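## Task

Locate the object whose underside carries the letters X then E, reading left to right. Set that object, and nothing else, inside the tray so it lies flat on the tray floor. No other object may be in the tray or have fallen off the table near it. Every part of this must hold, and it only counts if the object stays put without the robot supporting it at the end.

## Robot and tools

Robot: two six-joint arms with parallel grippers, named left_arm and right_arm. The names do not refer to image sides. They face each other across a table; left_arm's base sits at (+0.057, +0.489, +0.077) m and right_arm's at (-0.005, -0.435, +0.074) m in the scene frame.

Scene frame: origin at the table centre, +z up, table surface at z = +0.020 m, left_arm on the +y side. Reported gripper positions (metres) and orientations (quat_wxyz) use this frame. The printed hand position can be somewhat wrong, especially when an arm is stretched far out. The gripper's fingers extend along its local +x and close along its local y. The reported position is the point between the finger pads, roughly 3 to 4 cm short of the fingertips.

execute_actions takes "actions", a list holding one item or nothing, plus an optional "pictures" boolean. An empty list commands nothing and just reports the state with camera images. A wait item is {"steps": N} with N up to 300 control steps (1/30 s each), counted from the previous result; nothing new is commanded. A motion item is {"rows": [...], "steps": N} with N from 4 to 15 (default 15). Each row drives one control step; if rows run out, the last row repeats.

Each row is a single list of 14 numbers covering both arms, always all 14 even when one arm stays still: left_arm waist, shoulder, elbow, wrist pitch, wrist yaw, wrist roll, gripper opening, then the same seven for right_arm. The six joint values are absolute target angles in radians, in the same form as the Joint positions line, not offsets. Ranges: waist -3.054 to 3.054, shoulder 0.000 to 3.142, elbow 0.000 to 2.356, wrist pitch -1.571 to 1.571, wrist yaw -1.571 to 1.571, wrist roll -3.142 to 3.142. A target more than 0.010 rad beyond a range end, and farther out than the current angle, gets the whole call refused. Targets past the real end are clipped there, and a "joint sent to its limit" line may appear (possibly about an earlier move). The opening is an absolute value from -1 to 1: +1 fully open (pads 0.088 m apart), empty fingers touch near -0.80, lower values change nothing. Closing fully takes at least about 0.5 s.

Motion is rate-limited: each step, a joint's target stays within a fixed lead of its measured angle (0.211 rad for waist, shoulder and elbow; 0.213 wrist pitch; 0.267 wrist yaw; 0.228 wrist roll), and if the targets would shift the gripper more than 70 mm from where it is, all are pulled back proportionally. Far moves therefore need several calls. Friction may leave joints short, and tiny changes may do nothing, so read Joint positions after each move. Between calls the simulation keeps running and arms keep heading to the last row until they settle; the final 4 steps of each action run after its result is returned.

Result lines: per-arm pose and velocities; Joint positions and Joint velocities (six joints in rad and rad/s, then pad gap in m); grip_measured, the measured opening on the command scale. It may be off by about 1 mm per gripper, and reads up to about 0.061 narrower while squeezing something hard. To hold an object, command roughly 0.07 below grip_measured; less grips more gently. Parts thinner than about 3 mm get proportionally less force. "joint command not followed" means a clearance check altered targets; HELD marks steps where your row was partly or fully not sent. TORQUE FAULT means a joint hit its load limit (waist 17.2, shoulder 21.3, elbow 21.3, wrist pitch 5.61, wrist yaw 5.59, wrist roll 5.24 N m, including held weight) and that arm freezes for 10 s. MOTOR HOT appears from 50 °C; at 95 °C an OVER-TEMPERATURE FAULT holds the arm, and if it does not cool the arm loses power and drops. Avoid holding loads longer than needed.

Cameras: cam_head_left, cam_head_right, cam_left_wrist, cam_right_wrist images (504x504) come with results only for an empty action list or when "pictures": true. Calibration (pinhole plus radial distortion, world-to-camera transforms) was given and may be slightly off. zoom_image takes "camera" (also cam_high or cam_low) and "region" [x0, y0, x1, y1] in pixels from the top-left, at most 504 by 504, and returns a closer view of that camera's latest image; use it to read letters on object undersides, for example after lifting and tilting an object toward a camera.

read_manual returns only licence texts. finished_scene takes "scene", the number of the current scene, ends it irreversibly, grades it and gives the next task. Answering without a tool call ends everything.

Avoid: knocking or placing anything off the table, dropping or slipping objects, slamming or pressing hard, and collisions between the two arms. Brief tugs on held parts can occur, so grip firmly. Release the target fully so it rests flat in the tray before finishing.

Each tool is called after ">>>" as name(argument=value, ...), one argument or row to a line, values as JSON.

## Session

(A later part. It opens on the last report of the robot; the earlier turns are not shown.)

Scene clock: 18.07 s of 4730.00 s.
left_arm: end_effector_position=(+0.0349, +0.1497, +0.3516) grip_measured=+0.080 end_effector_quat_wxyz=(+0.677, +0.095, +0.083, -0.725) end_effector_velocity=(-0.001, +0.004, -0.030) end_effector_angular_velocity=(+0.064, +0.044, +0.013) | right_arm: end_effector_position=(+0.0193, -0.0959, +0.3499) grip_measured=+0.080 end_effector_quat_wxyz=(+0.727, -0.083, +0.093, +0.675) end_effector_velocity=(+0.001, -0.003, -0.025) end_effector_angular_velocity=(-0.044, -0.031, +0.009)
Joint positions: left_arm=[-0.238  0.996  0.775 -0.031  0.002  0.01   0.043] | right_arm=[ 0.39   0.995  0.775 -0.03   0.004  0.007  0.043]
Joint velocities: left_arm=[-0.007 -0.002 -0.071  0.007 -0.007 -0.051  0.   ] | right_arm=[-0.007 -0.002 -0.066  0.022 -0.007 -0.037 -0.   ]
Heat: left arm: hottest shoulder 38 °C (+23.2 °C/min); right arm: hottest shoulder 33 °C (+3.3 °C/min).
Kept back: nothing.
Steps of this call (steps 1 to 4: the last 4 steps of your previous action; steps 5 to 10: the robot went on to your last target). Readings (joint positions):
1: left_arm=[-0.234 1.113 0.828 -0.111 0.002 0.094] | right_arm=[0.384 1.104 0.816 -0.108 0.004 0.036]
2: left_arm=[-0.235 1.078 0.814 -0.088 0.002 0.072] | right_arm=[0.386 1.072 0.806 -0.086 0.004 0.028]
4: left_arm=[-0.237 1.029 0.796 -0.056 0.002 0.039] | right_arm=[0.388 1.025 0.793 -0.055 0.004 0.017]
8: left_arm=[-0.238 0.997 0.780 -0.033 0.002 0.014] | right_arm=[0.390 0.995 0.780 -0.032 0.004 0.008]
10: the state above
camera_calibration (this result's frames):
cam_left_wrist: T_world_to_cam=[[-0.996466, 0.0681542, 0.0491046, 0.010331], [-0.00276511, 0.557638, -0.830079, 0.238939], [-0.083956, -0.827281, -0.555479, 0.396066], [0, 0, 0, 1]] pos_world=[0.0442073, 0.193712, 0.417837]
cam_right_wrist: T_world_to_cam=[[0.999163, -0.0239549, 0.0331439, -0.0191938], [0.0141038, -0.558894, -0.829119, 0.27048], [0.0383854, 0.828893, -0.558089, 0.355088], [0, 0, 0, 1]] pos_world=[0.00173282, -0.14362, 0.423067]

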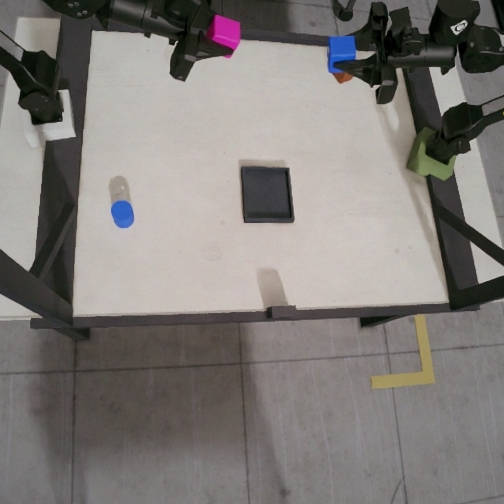

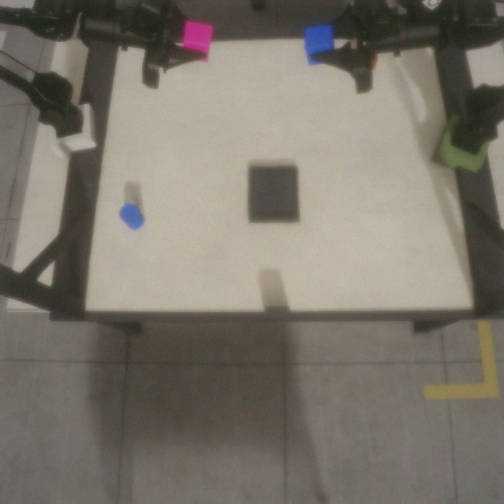

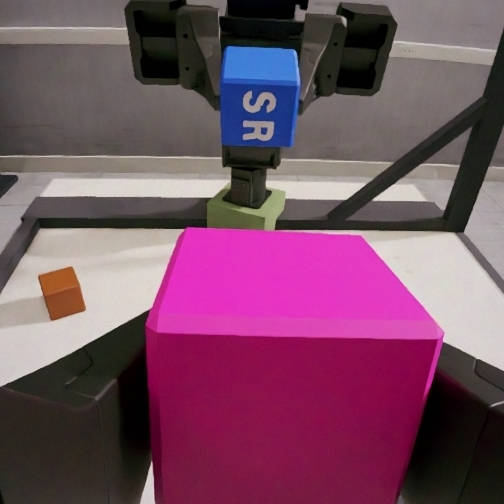

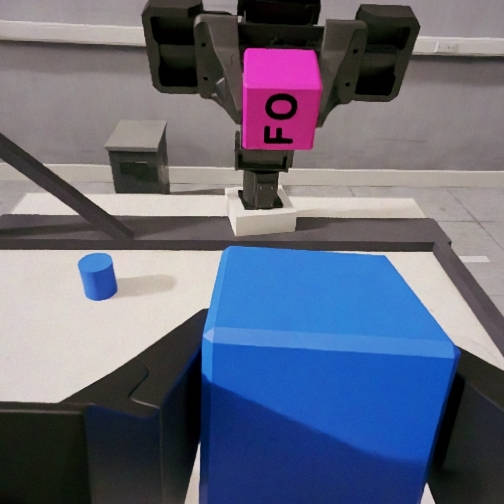

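>>> execute_actions(
  actions=[
    {"rows":[
[-0.242,0.990,0.760,-0.025,0,0,-0.02,0.392,0.990,0.760,-0.025,0,0,-0.02],
[-0.246,0.999,0.762,-0.032,0,0,-0.02,0.388,0.999,0.762,-0.033,0,0,-0.02],
[-0.253,1.015,0.766,-0.044,0,0,-0.02,0.381,1.014,0.766,-0.045,0,0,-0.02],
[-0.262,1.036,0.772,-0.061,0,0,-0.02,0.370,1.036,0.772,-0.062,0,0,-0.02],
[-0.275,1.063,0.779,-0.082,0,0,-0.02,0.357,1.063,0.780,-0.084,0,0,-0.02],
[-0.289,1.097,0.788,-0.108,0,0,-0.02,0.340,1.096,0.789,-0.111,0,0,-0.02],
[-0.305,1.134,0.797,-0.137,0,0,-0.02,0.322,1.133,0.799,-0.140,0,0,-0.02],
[-0.321,1.171,0.807,-0.165,0,0,-0.02,0.304,1.169,0.809,-0.169,0,0,-0.02],
[-0.338,1.207,0.816,-0.194,0,0,-0.02,0.286,1.206,0.819,-0.198,0,0,-0.02],
[-0.354,1.244,0.826,-0.222,0,0,-0.02,0.269,1.242,0.828,-0.227,0,0,-0.02],
[-0.370,1.281,0.835,-0.250,0,0,-0.02,0.251,1.278,0.838,-0.257,0,0,-0.02],
[-0.386,1.317,0.845,-0.279,0,0,-0.02,0.233,1.315,0.848,-0.286,0,0,-0.02],
[-0.402,1.354,0.854,-0.307,0,0,-0.02,0.215,1.351,0.858,-0.315,0,0,-0.02],
[-0.418,1.391,0.864,-0.336,0,0,-0.02,0.197,1.388,0.868,-0.344,0,0,-0.02],
[-0.434,1.428,0.874,-0.364,0,0,-0.02,0.179,1.424,0.878,-0.374,0,0,-0.02]
],"steps":15},
  ],
)

>>> execute_actions(
  actions=[
    {"rows":[
[-0.450,1.464,0.883,-0.392,0,0,-0.02,0.161,1.460,0.888,-0.403,0,0,-0.02],
[-0.466,1.501,0.893,-0.421,0,0,-0.02,0.143,1.497,0.898,-0.432,0,0,-0.02],
[-0.482,1.538,0.902,-0.449,0,0,-0.02,0.125,1.533,0.908,-0.461,0,0,-0.02],
[-0.499,1.574,0.912,-0.478,0,0,-0.02,0.107,1.570,0.918,-0.490,0,0,-0.02],
[-0.515,1.611,0.921,-0.506,0,0,-0.02,0.089,1.606,0.928,-0.520,0,0,-0.02],
[-0.531,1.648,0.931,-0.535,0,0,-0.02,0.071,1.643,0.938,-0.549,0,0,-0.02],
[-0.547,1.684,0.940,-0.563,0,0,-0.02,0.054,1.679,0.947,-0.578,0,0,-0.02],
[-0.55,1.721,0.950,-0.591,0,0,-0.02,0.05,1.715,0.957,-0.607,0,0,-0.02],
[-0.55,1.758,0.959,-0.620,0,0,-0.02,0.05,1.752,0.967,-0.636,0,0,-0.02],
[-0.55,1.792,0.968,-0.646,0,0,-0.02,0.05,1.785,0.976,-0.663,0,0,-0.02],
[-0.55,1.819,0.975,-0.667,0,0,-0.02,0.05,1.812,0.984,-0.685,0,0,-0.02],
[-0.55,1.840,0.981,-0.684,0,0,-0.02,0.05,1.834,0.990,-0.702,0,0,-0.02],
[-0.55,1.856,0.985,-0.696,0,0,-0.02,0.05,1.849,0.994,-0.714,0,0,-0.02],
[-0.55,1.865,0.987,-0.703,0,0,-0.02,0.05,1.858,0.996,-0.722,0,0,-0.02],
[-0.55,1.868,0.988,-0.705,0,0,-0.02,0.05,1.861,0.997,-0.724,0,0,-0.02]
],"steps":15},
  ],
)

>>> execute_actions(
  actions=[
    {"steps":12},
  ],
  pictures=true,
)

Scene clock: 20.43 s of 4730.00 s.
left_arm: end_effector_position=(+0.0025, +0.1380, +0.2725) grip_measured=+0.080 end_effector_quat_wxyz=(+0.624, +0.213, +0.179, -0.730) end_effector_velocity=(-0.170, -0.010, -0.421) end_effector_angular_velocity=(+1.653, -0.255, -0.461) | right_arm: end_effector_position=(+0.0527, -0.0843, +0.2745) grip_measured=+0.080 end_effector_quat_wxyz=(+0.734, -0.175, +0.210, +0.622) end_effector_velocity=(+0.179, +0.012, -0.409) end_effector_angular_velocity=(-1.618, +0.257, -0.470)
Joint positions: left_arm=[-0.328  1.187  0.805 -0.182  0.001  0.005  0.043] | right_arm=[ 0.298  1.18   0.811 -0.184  0.002  0.005  0.043]
Joint velocities: left_arm=[-0.471  1.072  0.198 -0.799 -0.007 -0.007 -0.   ] | right_arm=[-0.501  1.048  0.208 -0.799 -0.022 -0.022 -0.   ]
Heat: left arm: hottest shoulder 38 °C (+20.6 °C/min); right arm: hottest elbow 34 °C (+5.9 °C/min).
Steps of this call (steps 1 to 30: the robot went on to your last target; steps 31 to 60: nothing new was sent; steps 61 to 71: the first 11 steps of this action). Readings (joint positions):
61: left_arm=[-0.238 0.994 0.771 -0.027 0.002 0.005] | right_arm=[0.390 0.994 0.772 -0.026 0.004 0.005]
62: left_arm=[-0.239 0.994 0.771 -0.027 0.002 0.005] | right_arm=[0.390 0.994 0.772 -0.026 0.004 0.005]
64: left_arm=[-0.245 1.001 0.771 -0.033 0.001 0.005] | right_arm=[0.387 1.000 0.772 -0.033 0.003 0.005]
68: left_arm=[-0.283 1.082 0.786 -0.103 0.001 0.005] | right_arm=[0.347 1.077 0.790 -0.104 0.002 0.005]
71: the state above

Scene clock: 20.93 s of 4730.00 s.
left_arm: end_effector_position=(-0.0580, +0.1923, +0.0963) grip_measured=+0.080 end_effector_quat_wxyz=(+0.434, +0.527, +0.358, -0.637) end_effector_velocity=(+0.029, +0.163, -0.268) end_effector_angular_velocity=(+1.412, -0.554, -0.096) | right_arm: end_effector_position=(+0.1200, -0.1409, +0.0992) grip_measured=+0.080 end_effector_quat_wxyz=(+0.646, -0.349, +0.530, +0.425) end_effector_velocity=(-0.029, -0.163, -0.270) end_effector_angular_velocity=(-1.408, +0.603, -0.111)
Joint positions: left_arm=[-0.543  1.727  0.944 -0.599  0.001  0.005  0.043] | right_arm=[ 0.059  1.716  0.955 -0.614  0.002  0.005  0.043]
Joint velocities: left_arm=[-0.105  1.004  0.242 -0.755 -0.007 -0.007 -0.   ] | right_arm=[-0.12   1.004  0.242 -0.769 -0.007 -0.007 -0.   ]
Heat: left arm: hottest shoulder 38 °C (+20.1 °C/min); right arm: hottest elbow 34 °C (+5.7 °C/min).
Steps of this call (steps 1 to 4: the last 4 steps of your previous action; steps 5 to 15: the first 11 steps of this action). Readings (joint positions):
5: left_arm=[-0.406 1.366 0.848 -0.318 0.001 0.005] | right_arm=[0.210 1.359 0.856 -0.326 0.002 0.005]
6: left_arm=[-0.422 1.402 0.859 -0.346 0.001 0.005] | right_arm=[0.193 1.394 0.866 -0.355 0.002 0.005]
8: left_arm=[-0.454 1.474 0.879 -0.403 0.001 0.005] | right_arm=[0.157 1.465 0.887 -0.412 0.002 0.005]
12: left_arm=[-0.518 1.620 0.917 -0.517 0.001 0.005] | right_arm=[0.087 1.609 0.927 -0.529 0.002 0.005]
15: the state above

Scene clock: 21.33 s of 4730.00 s.
left_arm: end_effector_position=(-0.0511, +0.2131, +0.0657) grip_measured=+0.080 end_effector_quat_wxyz=(+0.396, +0.586, +0.398, -0.584) end_effector_velocity=(+0.005, +0.005, -0.002) end_effector_angular_velocity=(+0.031, -0.036, +0.005) | right_arm: end_effector_position=(+0.1130, -0.1615, +0.0689) grip_measured=+0.080 end_effector_quat_wxyz=(+0.593, -0.388, +0.591, +0.387) end_effector_velocity=(-0.005, -0.010, -0.007) end_effector_angular_velocity=(-0.053, +0.031, +0.005)
Joint positions: left_arm=[-0.547  1.855  0.98  -0.699  0.001  0.005  0.043] | right_arm=[ 0.054  1.842  0.992 -0.718  0.002  0.005  0.043]
Joint velocities: left_arm=[-0.002  0.012  0.007 -0.037 -0.022 -0.007 -0.   ] | right_arm=[-0.002  0.022 -0.002 -0.037 -0.007 -0.007  0.   ]
Heat: left arm: hottest shoulder 38 °C (+19.7 °C/min); right arm: hottest elbow 34 °C (+5.6 °C/min).
Kept back: nothing.
Steps of this call (steps 1 to 4: the last 4 steps of your previous action; steps 5 to 12: the robot went on to your last target). Readings (joint positions):
1: left_arm=[-0.545 1.758 0.952 -0.622 0.001 0.005] | right_arm=[0.057 1.747 0.963 -0.639 0.002 0.005]
2: left_arm=[-0.546 1.786 0.957 -0.643 0.001 0.005] | right_arm=[0.055 1.775 0.968 -0.660 0.002 0.005]
4: left_arm=[-0.546 1.826 0.964 -0.674 0.001 0.005] | right_arm=[0.055 1.815 0.976 -0.691 0.002 0.005]
8: left_arm=[-0.547 1.852 0.973 -0.695 0.001 0.005] | right_arm=[0.055 1.840 0.985 -0.713 0.002 0.005]
12: the state above
camera_calibration (this result's frames):
cam_left_wrist: T_world_to_cam=[[-0.94836, 0.316852, 0.0147783, -0.114002], [0.303382, 0.892473, 0.333844, -0.166211], [0.0925901, 0.321088, -0.942512, 0.0722085], [0, 0, 0, 1]] pos_world=[-0.0643754, 0.161275, 0.125231]
cam_right_wrist: T_world_to_cam=[[0.934861, -0.352994, -0.0378071, -0.146045], [-0.321411, -0.886789, 0.332115, -0.0955335], [-0.150762, -0.29833, -0.942481, 0.114874], [0, 0, 0, 1]] pos_world=[0.123145, -0.102001, 0.134473]

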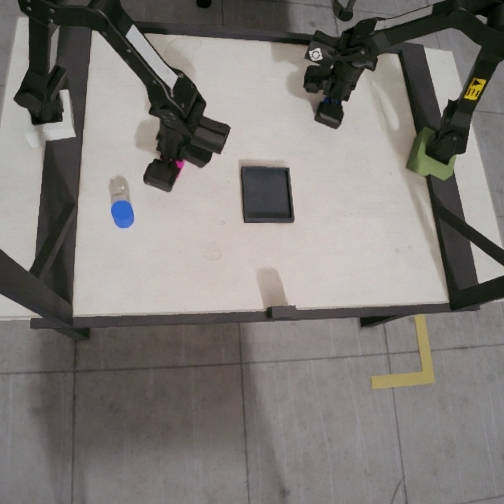

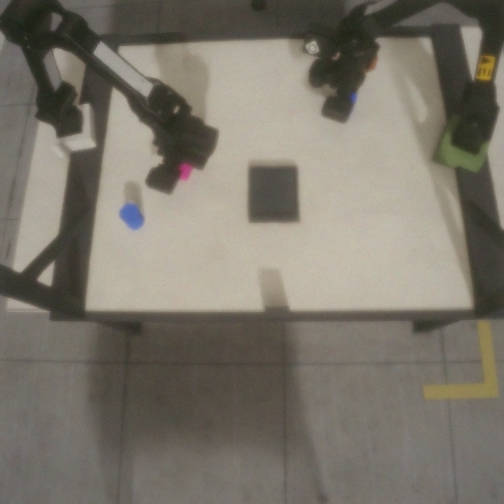

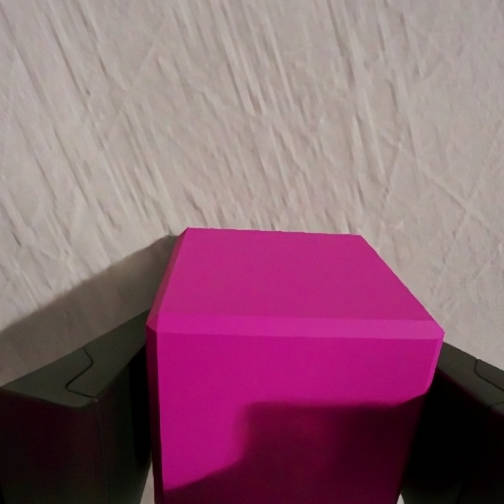

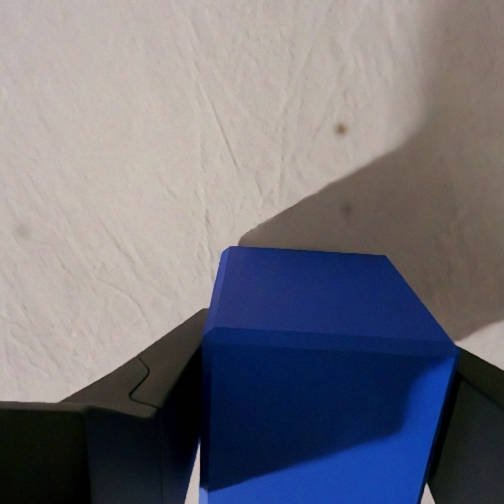

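>>> execute_actions(
  actions=[
    {"rows":[
[-0.55,1.868,0.988,-0.705,0,0,0.3,0.05,1.861,0.997,-0.724,0,0,0.3],
[-0.55,1.868,0.988,-0.705,0,0,0.5,0.05,1.861,0.997,-0.724,0,0,0.5],
[-0.55,1.868,0.988,-0.705,0,0,0.7,0.05,1.861,0.997,-0.724,0,0,0.7],
[-0.55,1.868,0.988,-0.705,0,0,0.8,0.05,1.861,0.997,-0.724,0,0,0.8],
[-0.55,1.862,0.992,-0.714,0,0,0.8,0.05,1.860,1.006,-0.734,0,0,0.8],
[-0.55,1.850,0.999,-0.732,0,0,0.8,0.05,1.857,1.023,-0.753,0,0,0.8],
[-0.55,1.834,1.008,-0.757,0,0,0.8,0.05,1.853,1.047,-0.779,0,0,0.8],
[-0.55,1.816,1.019,-0.784,0,0,0.8,0.05,1.849,1.073,-0.808,0,0,0.8],
[-0.55,1.798,1.029,-0.811,0,0,0.8,0.05,1.844,1.100,-0.837,0,0,0.8],
[-0.55,1.780,1.040,-0.838,0,0,0.8,0.05,1.840,1.126,-0.866,0,0,0.8],
[-0.55,1.763,1.051,-0.866,0,0,0.8,0.05,1.836,1.152,-0.895,0,0,0.8],
[-0.55,1.745,1.061,-0.893,0,0,0.8,0.05,1.831,1.179,-0.924,0,0,0.8],
[-0.556,1.727,1.072,-0.920,0,0,0.8,0.045,1.827,1.205,-0.953,0,0.003,0.8],
[-0.573,1.711,1.081,-0.944,0,0,0.8,0.032,1.823,1.228,-0.979,0,0.01,0.8],
[-0.601,1.697,1.089,-0.966,0,0,0.8,0.009,1.820,1.249,-1.002,0,0.022,0.8]
],"steps":15},
  ],
)

>>> execute_actions(
  actions=[
    {"rows":[
[-0.635,1.685,1.097,-0.984,0,0,0.8,-0.018,1.817,1.267,-1.021,0,0.038,0.8],
[-0.675,1.675,1.102,-0.999,0,0,0.8,-0.050,1.814,1.281,-1.037,0,0.055,0.8],
[-0.715,1.669,1.106,-1.008,0,0,0.8,-0.082,1.813,1.290,-1.047,0,0.073,0.8],
[-0.755,1.669,1.106,-1.008,0,0,0.8,-0.114,1.813,1.290,-1.047,0,0.09,0.8],
[-0.795,1.669,1.106,-1.008,0,0,0.8,-0.146,1.813,1.290,-1.047,0,0.108,0.8],
[-0.835,1.669,1.106,-1.008,0,0,0.8,-0.178,1.813,1.290,-1.047,0,0.125,0.8],
[-0.874,1.669,1.106,-1.008,0,0,0.8,-0.209,1.813,1.290,-1.047,0,0.143,0.8],
[-0.914,1.669,1.106,-1.008,0,0,0.8,-0.241,1.813,1.290,-1.047,0,0.16,0.8],
[-0.954,1.669,1.106,-1.008,0,0,0.8,-0.273,1.813,1.290,-1.047,0,0.178,0.8],
[-0.994,1.669,1.106,-1.008,0,0,0.8,-0.305,1.813,1.290,-1.047,0,0.195,0.8],
[-1.034,1.669,1.106,-1.008,0,0,0.8,-0.337,1.813,1.290,-1.047,0,0.213,0.8],
[-1.068,1.669,1.106,-1.008,0,0,0.8,-0.364,1.813,1.290,-1.047,0,0.228,0.8],
[-1.096,1.669,1.106,-1.008,0,0,0.8,-0.387,1.813,1.290,-1.047,0,0.24,0.8],
[-1.113,1.669,1.106,-1.008,0,0,0.8,-0.400,1.813,1.290,-1.047,0,0.248,0.8],
[-1.119,1.669,1.106,-1.008,0,0,0.8,-0.405,1.813,1.290,-1.047,0,0.25,0.8]
],"steps":15},
  ],
)

>>> execute_actions(
  actions=[
    {"steps":9},
  ],
  pictures=true,
)

Scene clock: 23.97 s of 4730.00 s.
left_arm: end_effector_position=(-0.0485, +0.2198, +0.0830) grip_measured=+0.766 end_effector_quat_wxyz=(+0.389, +0.596, +0.405, -0.574) end_effector_velocity=(+0.006, +0.008, +0.192) end_effector_angular_velocity=(-0.052, -0.004, +0.019) | right_arm: end_effector_position=(+0.1163, -0.1538, +0.0880) grip_measured=+0.767 end_effector_quat_wxyz=(+0.586, -0.392, +0.597, +0.383) end_effector_velocity=(+0.039, +0.092, +0.164) end_effector_angular_velocity=(+0.037, -0.008, +0.005)
Joint positions: left_arm=[-0.547  1.818  1.013 -0.806  0.001  0.005  0.077] | right_arm=[ 0.054  1.845  1.085 -0.829  0.002  0.005  0.077]
Joint velocities: left_arm=[-0.002 -0.476  0.281 -0.711 -0.022 -0.022  0.017] | right_arm=[-0.002 -0.007  0.74  -0.711 -0.007 -0.007  0.017]
Heat: left arm: hottest shoulder 38 °C (+17.5 °C/min); right arm: hottest elbow 34 °C (+5.0 °C/min).
Steps of this call (steps 1 to 30: the robot went on to your last target; steps 31 to 68: nothing new was sent; steps 69 to 79: the first 11 steps of this action). Readings (joint positions):
69: left_arm=[-0.547 1.857 0.980 -0.702 0.001 0.005] | right_arm=[0.054 1.845 0.992 -0.721 0.002 0.005]
70: left_arm=[-0.547 1.857 0.980 -0.702 0.001 0.005] | right_arm=[0.054 1.845 0.992 -0.721 0.002 0.005]
72: left_arm=[-0.547 1.857 0.980 -0.702 0.001 0.005] | right_arm=[0.054 1.845 0.992 -0.721 0.002 0.005]
76: left_arm=[-0.547 1.852 0.992 -0.739 0.001 0.005] | right_arm=[0.054 1.845 1.020 -0.764 0.002 0.005]
79: the state above

Scene clock: 24.47 s of 4730.00 s.
left_arm: end_effector_position=(-0.1382, +0.2827, +0.1405) grip_measured=+0.796 end_effector_quat_wxyz=(+0.277, +0.654, +0.278, -0.647) end_effector_velocity=(-0.238, +0.233, +0.000) end_effector_angular_velocity=(+0.001, -0.031, -1.177) | right_arm: end_effector_position=(+0.2081, -0.1895, +0.1419) grip_measured=+0.797 end_effector_quat_wxyz=(+0.664, -0.241, +0.666, +0.239) end_effector_velocity=(+0.224, -0.206, +0.000) end_effector_angular_velocity=(-0.024, +0.028, -1.446)
Joint positions: left_arm=[-0.933  1.678  1.099 -1.002 -0.002  0.005  0.078] | right_arm=[-0.254  1.818  1.283 -1.041  0.001  0.164  0.078]
Joint velocities: left_arm=[-1.184 -0.002 -0.002 -0.022 -0.022 -0.007 -0.   ] | right_arm=[-0.94  -0.002 -0.002 -0.037 -0.007  0.505  0.   ]
Heat: left arm: hottest shoulder 38 °C (+17.2 °C/min); right arm: hottest elbow 34 °C (+4.9 °C/min).
Steps of this call (steps 1 to 4: the last 4 steps of your previous action; steps 5 to 15: the first 11 steps of this action). Readings (joint positions):
5: left_arm=[-0.573 1.729 1.068 -0.925 -0.001 0.005] | right_arm=[0.035 1.837 1.207 -0.958 0.001 0.011]
6: left_arm=[-0.595 1.714 1.077 -0.945 -0.002 0.005] | right_arm=[0.018 1.833 1.227 -0.979 0.001 0.021]
8: left_arm=[-0.658 1.691 1.091 -0.974 -0.002 0.005] | right_arm=[-0.032 1.825 1.259 -1.009 0.001 0.048]
12: left_arm=[-0.814 1.678 1.099 -0.996 -0.002 0.005] | right_arm=[-0.159 1.818 1.283 -1.034 0.001 0.113]
15: the state above

Scene clock: 24.77 s of 4730.00 s.
left_arm: end_effector_position=(-0.1719, +0.3222, +0.1406) grip_measured=+0.796 end_effector_quat_wxyz=(+0.216, +0.677, +0.220, -0.669) end_effector_velocity=(-0.000, +0.004, -0.001) end_effector_angular_velocity=(+0.001, -0.014, +0.005) | right_arm: end_effector_position=(+0.2413, -0.2236, +0.1421) grip_measured=+0.797 end_effector_quat_wxyz=(+0.686, -0.166, +0.690, +0.163) end_effector_velocity=(-0.000, -0.005, -0.001) end_effector_angular_velocity=(-0.014, +0.004, -0.044)
Joint positions: left_arm=[-1.114  1.678  1.099 -1.005  0.002  0.005  0.078] | right_arm=[-0.401  1.818  1.284 -1.044  0.001  0.24   0.078]
Joint velocities: left_arm=[-0.017  0.002 -0.002 -0.007 -0.007 -0.022  0.   ] | right_arm=[-0.007 -0.002 -0.007 -0.007  0.007  0.037 -0.   ]
Heat: left arm: hottest shoulder 38 °C (+17.0 °C/min); right arm: hottest elbow 34 °C (+4.8 °C/min).
Kept back: nothing.
Steps of this call (steps 1 to 4: the last 4 steps of your previous action; steps 5 to 9: the robot went on to your last target). Readings (joint positions):
1: left_arm=[-0.972 1.678 1.099 -1.002 -0.002 0.005] | right_arm=[-0.285 1.818 1.283 -1.041 0.001 0.180]
2: left_arm=[-1.009 1.678 1.099 -1.002 -0.002 0.005] | right_arm=[-0.315 1.818 1.284 -1.041 0.001 0.196]
4: left_arm=[-1.070 1.678 1.099 -1.004 0.001 0.005] | right_arm=[-0.365 1.818 1.284 -1.043 0.001 0.220]
8: left_arm=[-1.113 1.678 1.099 -1.005 0.002 0.005] | right_arm=[-0.401 1.818 1.284 -1.043 0.001 0.238]
9: the state above
camera_calibration (this result's frames):
cam_left_wrist: T_world_to_cam=[[-0.630574, 0.775983, 0.0150603, -0.357518], [0.732379, 0.588494, 0.342485, -0.0814423], [0.2569, 0.226992, -0.939403, 0.177122], [0, 0, 0, 1]] pos_world=[-0.211298, 0.285151, 0.199666]
cam_right_wrist: T_world_to_cam=[[0.495949, -0.867515, -0.0381054, -0.294235], [-0.809894, -0.477944, 0.340061, 0.0745031], [-0.31322, -0.137791, -0.939631, 0.259351], [0, 0, 0, 1]] pos_world=[0.287499, -0.183909, 0.207147]

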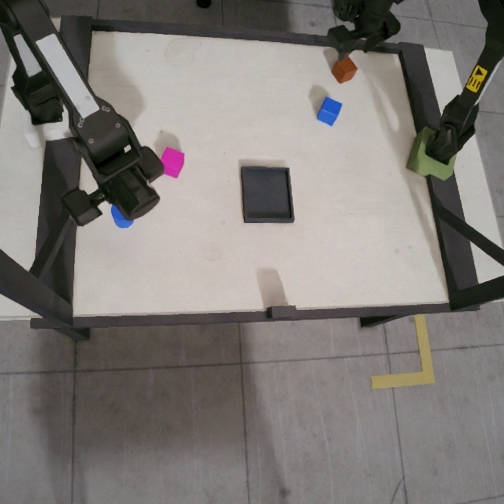

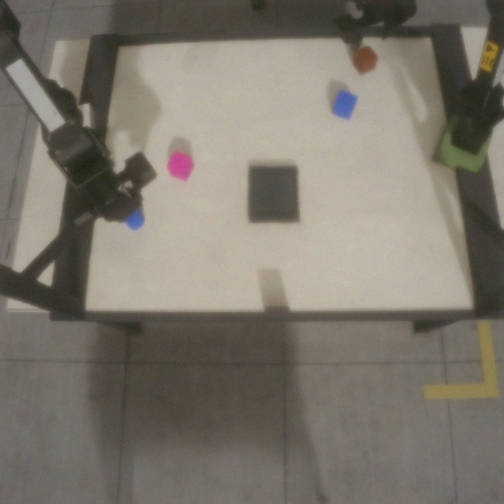

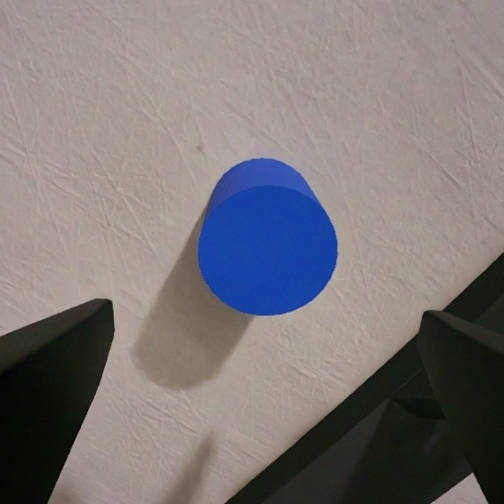

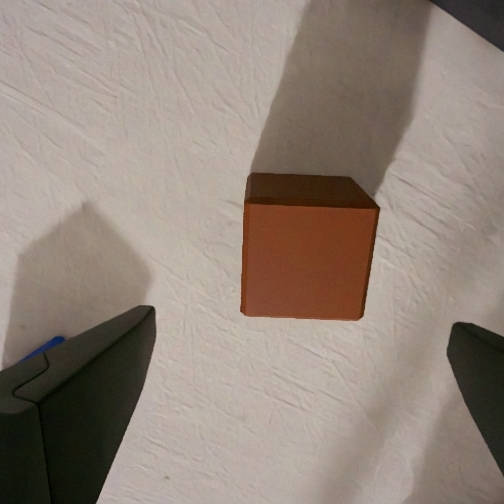

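>>> execute_actions(
  actions=[
    {"rows":[
[-1.121,1.673,1.103,-1.001,0,0,0.8,-0.409,1.816,1.287,-1.041,0,0.247,0.8],
[-1.123,1.681,1.094,-0.985,0,0,0.8,-0.413,1.823,1.278,-1.026,0,0.244,0.8],
[-1.125,1.694,1.082,-0.962,0,0,0.8,-0.417,1.833,1.266,-1.006,0,0.241,0.8],
[-1.126,1.708,1.068,-0.936,0,0,0.8,-0.420,1.845,1.252,-0.982,0,0.238,0.8],
[-1.126,1.722,1.055,-0.910,0,0,0.8,-0.422,1.857,1.238,-0.959,0,0.235,0.8],
[-1.126,1.736,1.041,-0.883,0,0,0.8,-0.422,1.868,1.224,-0.935,0,0.235,0.8],
[-1.126,1.750,1.027,-0.857,0,0,0.8,-0.422,1.880,1.210,-0.911,0,0.235,0.8],
[-1.126,1.764,1.014,-0.831,0,0,0.8,-0.422,1.891,1.197,-0.888,0,0.235,0.8],
[-1.126,1.778,1.000,-0.805,0,0,0.8,-0.422,1.903,1.183,-0.864,0,0.235,0.8],
[-1.126,1.792,0.986,-0.778,0,0,0.8,-0.422,1.915,1.169,-0.841,0,0.235,0.8],
[-1.126,1.806,0.973,-0.752,0,0,0.8,-0.422,1.926,1.155,-0.817,0,0.235,0.8],
[-1.126,1.820,0.959,-0.726,0,0,0.8,-0.422,1.938,1.141,-0.793,0,0.235,0.8],
[-1.126,1.833,0.947,-0.703,0,0,0.8,-0.422,1.948,1.129,-0.773,0,0.235,0.8],
[-1.126,1.841,0.938,-0.687,0,0,0.8,-0.422,1.955,1.120,-0.758,0,0.235,0.8],
[-1.126,1.845,0.935,-0.680,0,0,0.8,-0.422,1.958,1.117,-0.752,0,0.235,0.8]
],"steps":15},
  ],
)

>>> execute_actions(
  actions=[
    {"steps":12},
  ],
  pictures=true,
)

Scene clock: 26.50 s of 4730.00 s.
left_arm: end_effector_position=(-0.1811, +0.3188, +0.0995) grip_measured=+0.796 end_effector_quat_wxyz=(+0.215, +0.671, +0.214, -0.677) end_effector_velocity=(+0.024, +0.017, -0.214) end_effector_angular_velocity=(+0.095, -0.145, +0.020) | right_arm: end_effector_position=(+0.2510, -0.2230, +0.1040) grip_measured=+0.797 end_effector_quat_wxyz=(+0.695, -0.156, +0.684, +0.161) end_effector_velocity=(-0.027, -0.024, -0.225) end_effector_angular_velocity=(-0.127, +0.164, +0.015)
Joint positions: left_arm=[-1.123  1.76   1.017 -0.818  0.002  0.005  0.078] | right_arm=[-0.419  1.879  1.201 -0.876  0.001  0.241  0.078]
Joint velocities: left_arm=[-0.002  0.442 -0.427  0.696 -0.007 -0.022  0.   ] | right_arm=[-0.007  0.393 -0.452  0.637 -0.007 -0.022  0.   ]
Heat: left arm: hottest shoulder 38 °C (+15.8 °C/min); right arm: hottest elbow 34 °C (+4.5 °C/min).
Steps of this call (steps 1 to 30: the robot went on to your last target; steps 31 to 41: nothing new was sent; steps 42 to 52: the first 11 steps of this action). Readings (joint positions):
42: left_arm=[-1.117 1.678 1.099 -1.005 0.002 0.005] | right_arm=[-0.402 1.818 1.284 -1.044 0.001 0.245]
43: left_arm=[-1.117 1.678 1.099 -1.004 0.002 0.005] | right_arm=[-0.403 1.818 1.284 -1.043 0.001 0.245]
45: left_arm=[-1.119 1.680 1.095 -0.978 0.002 0.005] | right_arm=[-0.408 1.819 1.279 -1.019 0.001 0.245]
49: left_arm=[-1.123 1.716 1.060 -0.891 0.002 0.005] | right_arm=[-0.418 1.840 1.244 -0.942 0.001 0.243]
52: the state above

Scene clock: 26.90 s of 4730.00 s.
left_arm: end_effector_position=(-0.1782, +0.3208, +0.0646) grip_measured=+0.796 end_effector_quat_wxyz=(+0.214, +0.674, +0.215, -0.673) end_effector_velocity=(-0.005, -0.001, +0.001) end_effector_angular_velocity=(-0.010, +0.026, +0.020) | right_arm: end_effector_position=(+0.2474, -0.2260, +0.0683) grip_measured=+0.797 end_effector_quat_wxyz=(+0.689, -0.159, +0.689, +0.158) end_effector_velocity=(+0.002, -0.000, +0.002) end_effector_angular_velocity=(+0.002, -0.014, +0.005)
Joint positions: left_arm=[-1.123  1.833  0.946 -0.685  0.002  0.005  0.078] | right_arm=[-0.419  1.942  1.128 -0.756  0.001  0.24   0.078]
Joint velocities: left_arm=[-0.002 -0.007 -0.002  0.022  0.007 -0.022  0.   ] | right_arm=[-0.002 -0.007 -0.002  0.007  0.007 -0.007  0.   ]
Heat: left arm: hottest shoulder 38 °C (+15.6 °C/min); right arm: hottest elbow 34 °C (+4.5 °C/min).
Kept back: nothing.
Steps of this call (steps 1 to 4: the last 4 steps of your previous action; steps 5 to 12: the robot went on to your last target). Readings (joint positions):
1: left_arm=[-1.123 1.775 1.003 -0.793 0.002 0.005] | right_arm=[-0.419 1.892 1.186 -0.853 0.001 0.241]
2: left_arm=[-1.123 1.789 0.989 -0.768 0.002 0.005] | right_arm=[-0.419 1.904 1.172 -0.831 0.001 0.241]
4: left_arm=[-1.123 1.813 0.967 -0.727 0.002 0.005] | right_arm=[-0.419 1.925 1.148 -0.795 0.001 0.240]
8: left_arm=[-1.123 1.833 0.946 -0.695 0.002 0.005] | right_arm=[-0.419 1.941 1.129 -0.766 0.001 0.240]
12: the state above
camera_calibration (this result's frames):
cam_left_wrist: T_world_to_cam=[[-0.62331, 0.781819, 0.0156168, -0.359939], [0.740668, 0.583861, 0.332441, -0.0463825], [0.250791, 0.218781, -0.942995, 0.109402], [0, 0, 0, 1]] pos_world=[-0.217436, 0.284553, 0.124206]
cam_right_wrist: T_world_to_cam=[[0.480867, -0.875905, -0.0394742, -0.300193], [-0.820035, -0.465217, 0.333342, 0.10917], [-0.31034, -0.127923, -0.941979, 0.193233], [0, 0, 0, 1]] pos_world=[0.293844, -0.187434, 0.133781]

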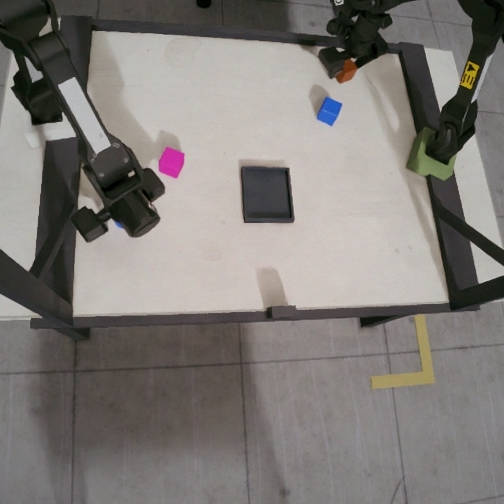

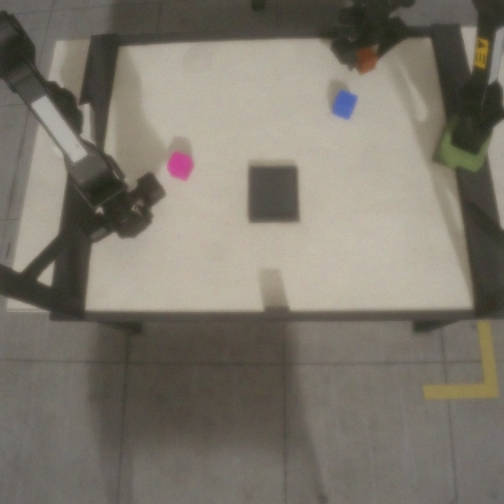

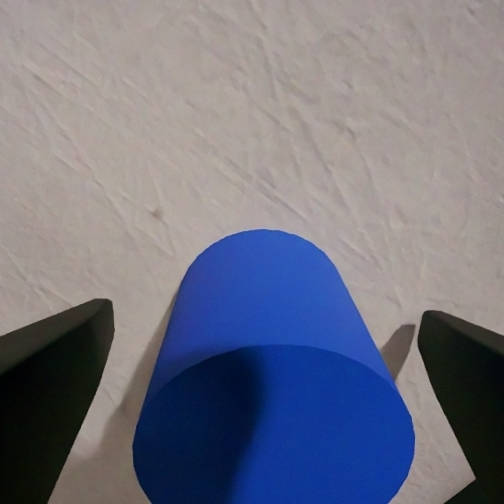

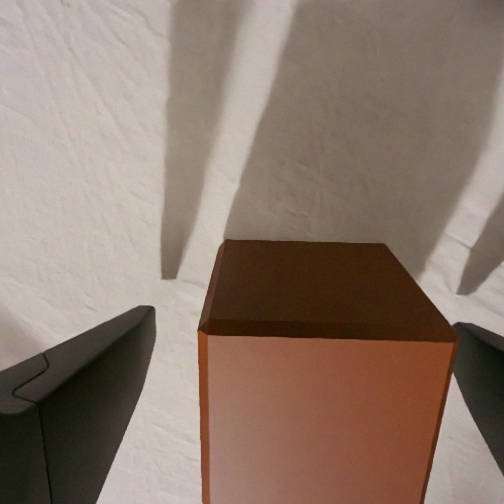

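>>> execute_actions(
  actions=[
    {"rows":[
[-1.126,1.845,0.935,-0.680,0,0,0.6,-0.422,1.958,1.117,-0.752,0,0.235,0.6],
[-1.126,1.845,0.935,-0.680,0,0,0.45,-0.422,1.958,1.117,-0.752,0,0.235,0.45],
[-1.126,1.845,0.935,-0.680,0,0,0.3,-0.422,1.958,1.117,-0.752,0,0.235,0.3],
[-1.126,1.845,0.935,-0.680,0,0,0.2,-0.422,1.958,1.117,-0.752,0,0.235,0.2],
[-1.126,1.845,0.935,-0.680,0,0,0.1,-0.422,1.958,1.117,-0.752,0,0.235,0.1],
[-1.126,1.845,0.935,-0.680,0,0,0.0,-0.422,1.958,1.117,-0.752,0,0.235,0.0],
[-1.126,1.845,0.935,-0.680,0,0,-0.05,-0.422,1.958,1.117,-0.752,0,0.235,-0.02]
],"steps":15},
  ],
)

Scene clock: 27.40 s of 4730.00 s.
left_arm: end_effector_position=(-0.1782, +0.3208, +0.0642) grip_measured=+0.044 end_effector_quat_wxyz=(+0.214, +0.674, +0.215, -0.673) end_effector_velocity=(-0.001, -0.001, +0.000) end_effector_angular_velocity=(-0.010, +0.002, +0.005) | right_arm: end_effector_position=(+0.2474, -0.2259, +0.0681) grip_measured=+0.078 end_effector_quat_wxyz=(+0.690, -0.159, +0.689, +0.159) end_effector_velocity=(-0.001, +0.000, -0.001) end_effector_angular_velocity=(+0.018, +0.012, -0.015)
Joint positions: left_arm=[-1.123  1.834  0.944 -0.683  0.001  0.005  0.041] | right_arm=[-0.419  1.942  1.127 -0.754  0.001  0.24   0.043]
Joint velocities: left_arm=[-0.002 -0.002 -0.002  0.007 -0.007 -0.007 -0.   ] | right_arm=[-0.007 -0.002 -0.007  0.007 -0.022  0.007  0.002]
Heat: left arm: hottest shoulder 38 °C (+15.3 °C/min); right arm: hottest elbow 34 °C (+4.4 °C/min).
Steps of this call (steps 1 to 4: the robot went on to your last target; steps 5 to 15: the first 11 steps of this action). Readings (joint positions):
5: left_arm=[-1.123 1.834 0.944 -0.683 0.002 0.005] | right_arm=[-0.419 1.942 1.127 -0.755 0.001 0.240]
6: left_arm=[-1.123 1.834 0.944 -0.683 0.002 0.005] | right_arm=[-0.419 1.942 1.127 -0.755 0.001 0.240]
8: left_arm=[-1.123 1.834 0.944 -0.683 0.002 0.005] | right_arm=[-0.419 1.942 1.127 -0.755 0.001 0.240]
12: left_arm=[-1.123 1.834 0.944 -0.683 0.001 0.005] | right_arm=[-0.419 1.942 1.127 -0.755 0.001 0.240]
15: the state above

>>> execute_actions(
  actions=[
    {"rows":[
[-1.126,1.842,0.934,-0.678,0,0,-0.05,-0.422,1.955,1.116,-0.749,0,0.234,-0.02],
[-1.126,1.833,0.933,-0.671,0,0,-0.05,-0.422,1.945,1.112,-0.742,0,0.232,-0.02],
[-1.126,1.818,0.929,-0.659,0,0,-0.05,-0.422,1.928,1.106,-0.729,0,0.228,-0.02],
[-1.122,1.797,0.925,-0.643,0,0,-0.05,-0.418,1.904,1.097,-0.711,0,0.222,-0.02],
[-1.108,1.771,0.920,-0.623,0,0,-0.05,-0.406,1.874,1.086,-0.689,0,0.215,-0.02],
[-1.086,1.738,0.913,-0.598,0,0,-0.05,-0.385,1.837,1.072,-0.661,0,0.206,-0.02],
[-1.055,1.702,0.906,-0.570,0,0,-0.05,-0.357,1.796,1.057,-0.630,0,0.196,-0.02],
[-1.020,1.666,0.898,-0.543,0,0,-0.05,-0.324,1.756,1.042,-0.600,0,0.186,-0.02],
[-0.980,1.631,0.891,-0.516,0,0,-0.05,-0.287,1.715,1.028,-0.570,0,0.176,-0.02],
[-0.940,1.595,0.884,-0.488,0,0,-0.05,-0.251,1.675,1.013,-0.539,0,0.166,-0.02],
[-0.900,1.559,0.876,-0.461,0,0,-0.05,-0.214,1.634,0.998,-0.509,0,0.157,-0.02],
[-0.861,1.523,0.869,-0.434,0,0,-0.05,-0.177,1.594,0.983,-0.479,0,0.147,-0.02],
[-0.821,1.487,0.862,-0.406,0,0,-0.05,-0.140,1.553,0.968,-0.448,0,0.137,-0.02],
[-0.781,1.452,0.854,-0.379,0,0,-0.05,-0.104,1.513,0.953,-0.418,0,0.127,-0.02],
[-0.741,1.416,0.847,-0.352,0,0,-0.05,-0.067,1.473,0.938,-0.388,0,0.118,-0.02]
],"steps":15},
  ],
)

>>> execute_actions(
  actions=[
    {"rows":[
[-0.701,1.380,0.840,-0.324,0,0,-0.05,-0.030,1.432,0.923,-0.357,0,0.108,-0.02],
[-0.661,1.345,0.832,-0.297,0,0,-0.05,0.006,1.392,0.908,-0.327,0,0.098,-0.02],
[-0.622,1.309,0.825,-0.269,0,0,-0.05,0.043,1.351,0.893,-0.296,0,0.088,-0.02],
[-0.582,1.273,0.818,-0.242,0,0,-0.05,0.080,1.311,0.878,-0.266,0,0.078,-0.02],
[-0.542,1.237,0.810,-0.215,0,0,-0.05,0.117,1.270,0.863,-0.236,0,0.069,-0.02],
[-0.502,1.202,0.803,-0.187,0,0,-0.05,0.153,1.230,0.849,-0.205,0,0.059,-0.02],
[-0.462,1.166,0.796,-0.160,0,0,-0.05,0.190,1.189,0.834,-0.175,0,0.049,-0.02],
[-0.422,1.130,0.788,-0.133,0,0,-0.05,0.227,1.149,0.819,-0.145,0,0.039,-0.02],
[-0.383,1.094,0.781,-0.105,0,0,-0.05,0.263,1.108,0.804,-0.114,0,0.029,-0.02],
[-0.343,1.061,0.774,-0.080,0,0,-0.05,0.300,1.071,0.790,-0.086,0,0.020,-0.02],
[-0.307,1.035,0.769,-0.060,0,0,-0.05,0.333,1.041,0.779,-0.064,0,0.013,-0.02],
[-0.278,1.014,0.765,-0.044,0,0,-0.05,0.360,1.017,0.770,-0.046,0,0.007,-0.02],
[-0.257,0.999,0.761,-0.032,0,0,-0.05,0.379,1.001,0.764,-0.033,0,0.003,-0.02],
[-0.245,0.990,0.760,-0.025,0,0,-0.05,0.390,0.990,0.760,-0.026,0,0.001,-0.02],
[-0.241,0.987,0.759,-0.023,0,0,-0.05,0.394,0.987,0.759,-0.023,0,0.0,-0.02]
],"steps":15},
  ],
)

>>> execute_actions(
  actions=[
    {"steps":7},
  ],
  pictures=true,
)

Scene clock: 30.17 s of 4730.00 s.
left_arm: end_effector_position=(-0.1813, +0.2693, +0.1090) grip_measured=+0.044 end_effector_quat_wxyz=(+0.290, +0.558, +0.217, -0.747) end_effector_velocity=(+0.101, -0.396, +0.337) end_effector_angular_velocity=(-1.165, +1.255, +1.115) | right_arm: end_effector_position=(+0.2395, -0.1818, +0.1129) grip_measured=+0.079 end_effector_quat_wxyz=(+0.754, -0.167, +0.581, +0.259) end_effector_velocity=(-0.163, +0.366, +0.366) end_effector_angular_velocity=(+1.214, -1.270, +1.329)
Joint positions: left_arm=[-0.999  1.659  0.901 -0.525  0.002  0.005  0.041] | right_arm=[-0.307  1.75   1.039 -0.581  0.001  0.185  0.043]
Joint velocities: left_arm=[ 1.106 -1.072 -0.129  0.769 -0.007 -0.007  0.   ] | right_arm=[ 1.053 -1.238 -0.339  0.857 -0.007 -0.286 -0.   ]
Heat: left arm: hottest shoulder 38 °C (+13.9 °C/min); right arm: hottest shoulder 34 °C (+4.0 °C/min).
Steps of this call (steps 1 to 4: the last 4 steps of your previous action; steps 5 to 15: the robot went on to your last target; steps 16 to 72: nothing new was sent; steps 73 to 83: the first 11 steps of this action). Readings (joint positions):
73: left_arm=[-1.123 1.834 0.944 -0.683 0.001 0.005] | right_arm=[-0.419 1.942 1.127 -0.754 0.001 0.240]
74: left_arm=[-1.123 1.834 0.944 -0.682 0.001 0.005] | right_arm=[-0.419 1.942 1.126 -0.753 0.001 0.240]
76: left_arm=[-1.123 1.828 0.939 -0.673 0.001 0.005] | right_arm=[-0.419 1.935 1.120 -0.744 0.001 0.236]
80: left_arm=[-1.091 1.759 0.916 -0.602 0.002 0.005] | right_arm=[-0.392 1.863 1.076 -0.665 0.001 0.212]
83: the state above

Scene clock: 30.67 s of 4730.00 s.
left_arm: end_effector_position=(-0.0241, +0.1445, +0.3020) grip_measured=+0.044 end_effector_quat_wxyz=(+0.604, +0.176, +0.137, -0.765) end_effector_velocity=(+0.422, -0.022, +0.401) end_effector_angular_velocity=(-1.520, +0.355, +1.188) | right_arm: end_effector_position=(+0.0725, -0.0851, +0.3045) grip_measured=+0.079 end_effector_quat_wxyz=(+0.763, -0.124, +0.185, +0.607) end_effector_velocity=(-0.397, -0.029, +0.371) end_effector_angular_velocity=(+1.470, -0.558, +1.180)
Joint positions: left_arm=[-0.404  1.124  0.799 -0.124  0.002  0.005  0.041] | right_arm=[ 0.243  1.142  0.828 -0.134  0.001  0.041  0.043]
Joint velocities: left_arm=[ 1.165 -1.013 -0.178  0.725 -0.022 -0.007 -0.   ] | right_arm=[ 1.062 -1.145 -0.388  0.799 -0.007 -0.256 -0.   ]
Heat: left arm: hottest shoulder 39 °C (+15.7 °C/min); right arm: hottest shoulder 34 °C (+3.9 °C/min).
Steps of this call (steps 1 to 4: the last 4 steps of your previous action; steps 5 to 15: the first 11 steps of this action). Readings (joint positions):
5: left_arm=[-0.800 1.478 0.872 -0.393 0.002 0.005] | right_arm=[-0.122 1.541 0.976 -0.433 0.001 0.138]
6: left_arm=[-0.761 1.442 0.864 -0.366 0.002 0.005] | right_arm=[-0.085 1.500 0.961 -0.403 0.001 0.128]
8: left_arm=[-0.682 1.372 0.849 -0.312 0.002 0.005] | right_arm=[-0.013 1.422 0.930 -0.343 0.001 0.108]
12: left_arm=[-0.524 1.230 0.820 -0.204 0.002 0.005] | right_arm=[0.134 1.261 0.870 -0.222 0.001 0.069]
15: the state above

Scene clock: 30.90 s of 4730.00 s.
left_arm: end_effector_position=(+0.0301, +0.1497, +0.3534) grip_measured=+0.044 end_effector_quat_wxyz=(+0.673, +0.094, +0.083, -0.729) end_effector_velocity=(+0.044, +0.014, +0.019) end_effector_angular_velocity=(-0.111, -0.004, +0.134) | right_arm: end_effector_position=(+0.0220, -0.0956, +0.3517) grip_measured=+0.079 end_effector_quat_wxyz=(+0.729, -0.081, +0.094, +0.673) end_effector_velocity=(-0.039, -0.015, +0.013) end_effector_angular_velocity=(+0.111, -0.046, +0.117)
Joint positions: left_arm=[-0.254  0.997  0.78  -0.034 -0.003  0.005  0.041] | right_arm=[ 0.38   0.998  0.783 -0.034 -0.001  0.009  0.043]
Joint velocities: left_arm=[ 0.115 -0.105 -0.061  0.066 -0.022  0.007  0.   ] | right_arm=[ 0.115 -0.11  -0.09   0.095  0.007 -0.037 -0.   ]
Heat: left arm: hottest shoulder 38 °C (+13.6 °C/min); right arm: hottest shoulder 34 °C (+3.9 °C/min).
Kept back: nothing.
Steps of this call (steps 1 to 4: the last 4 steps of your previous action; steps 5 to 7: the robot went on to your last target). Readings (joint positions):
1: left_arm=[-0.367 1.093 0.794 -0.101 0.001 0.005] | right_arm=[0.277 1.105 0.816 -0.109 0.001 0.032]
2: left_arm=[-0.333 1.065 0.790 -0.080 -0.000 0.005] | right_arm=[0.308 1.074 0.806 -0.087 0.001 0.025]
4: left_arm=[-0.282 1.023 0.785 -0.051 -0.003 0.005] | right_arm=[0.354 1.026 0.793 -0.055 -0.000 0.015]
7: the state above
camera_calibration (this result's frames):
cam_left_wrist: T_world_to_cam=[[-0.995466, 0.0788394, 0.0532226, 0.00234614], [-0.000404057, 0.556006, -0.831178, 0.240893], [-0.0951217, -0.827431, -0.553453, 0.396341], [0, 0, 0, 1]] pos_world=[0.0401335, 0.193822, 0.419456]
cam_right_wrist: T_world_to_cam=[[0.999095, -0.0299354, 0.0302052, -0.021495], [0.00836065, -0.558143, -0.829703, 0.272465], [0.0416962, 0.829205, -0.557388, 0.355402], [0, 0, 0, 1]] pos_world=[0.00437867, -0.14327, 0.424811]

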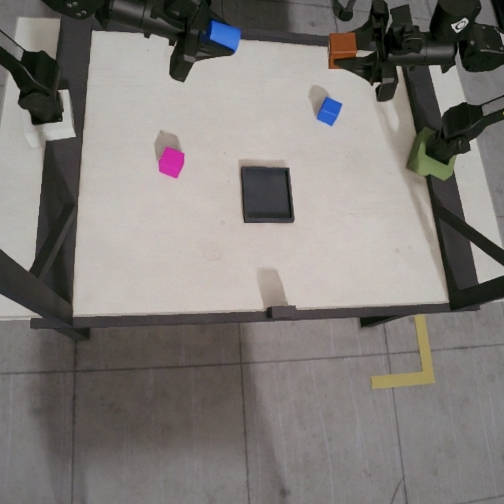

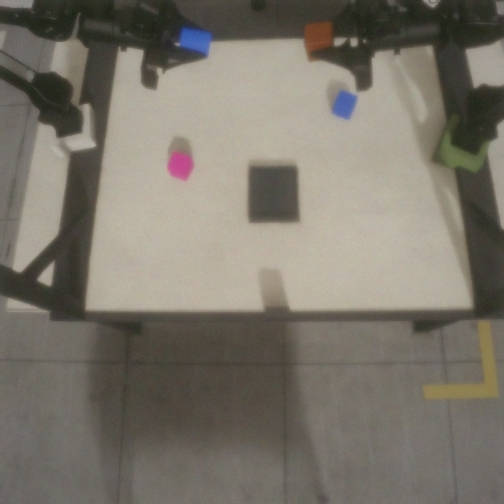

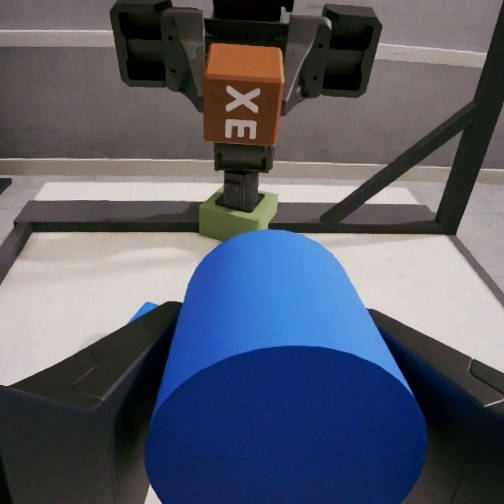

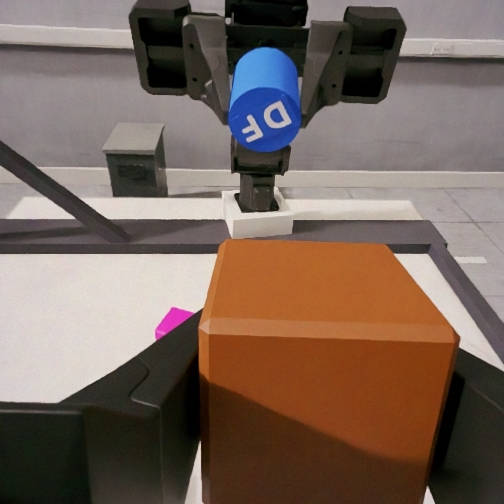

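>>> zoom_image(
  camera="cam_left_wrist",
  region=[190, 30, 300, 160],
)

Region (190, 30, 300, 160) of cam_left_wrist's 504x504 image, scaled by 3.877, with more detail than that image has; it fills the left 426 columns of this view, and the rest is white.

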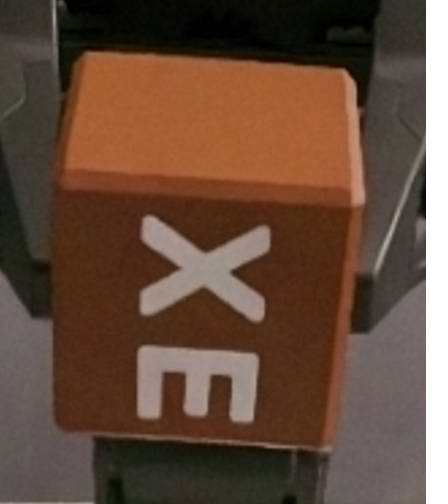

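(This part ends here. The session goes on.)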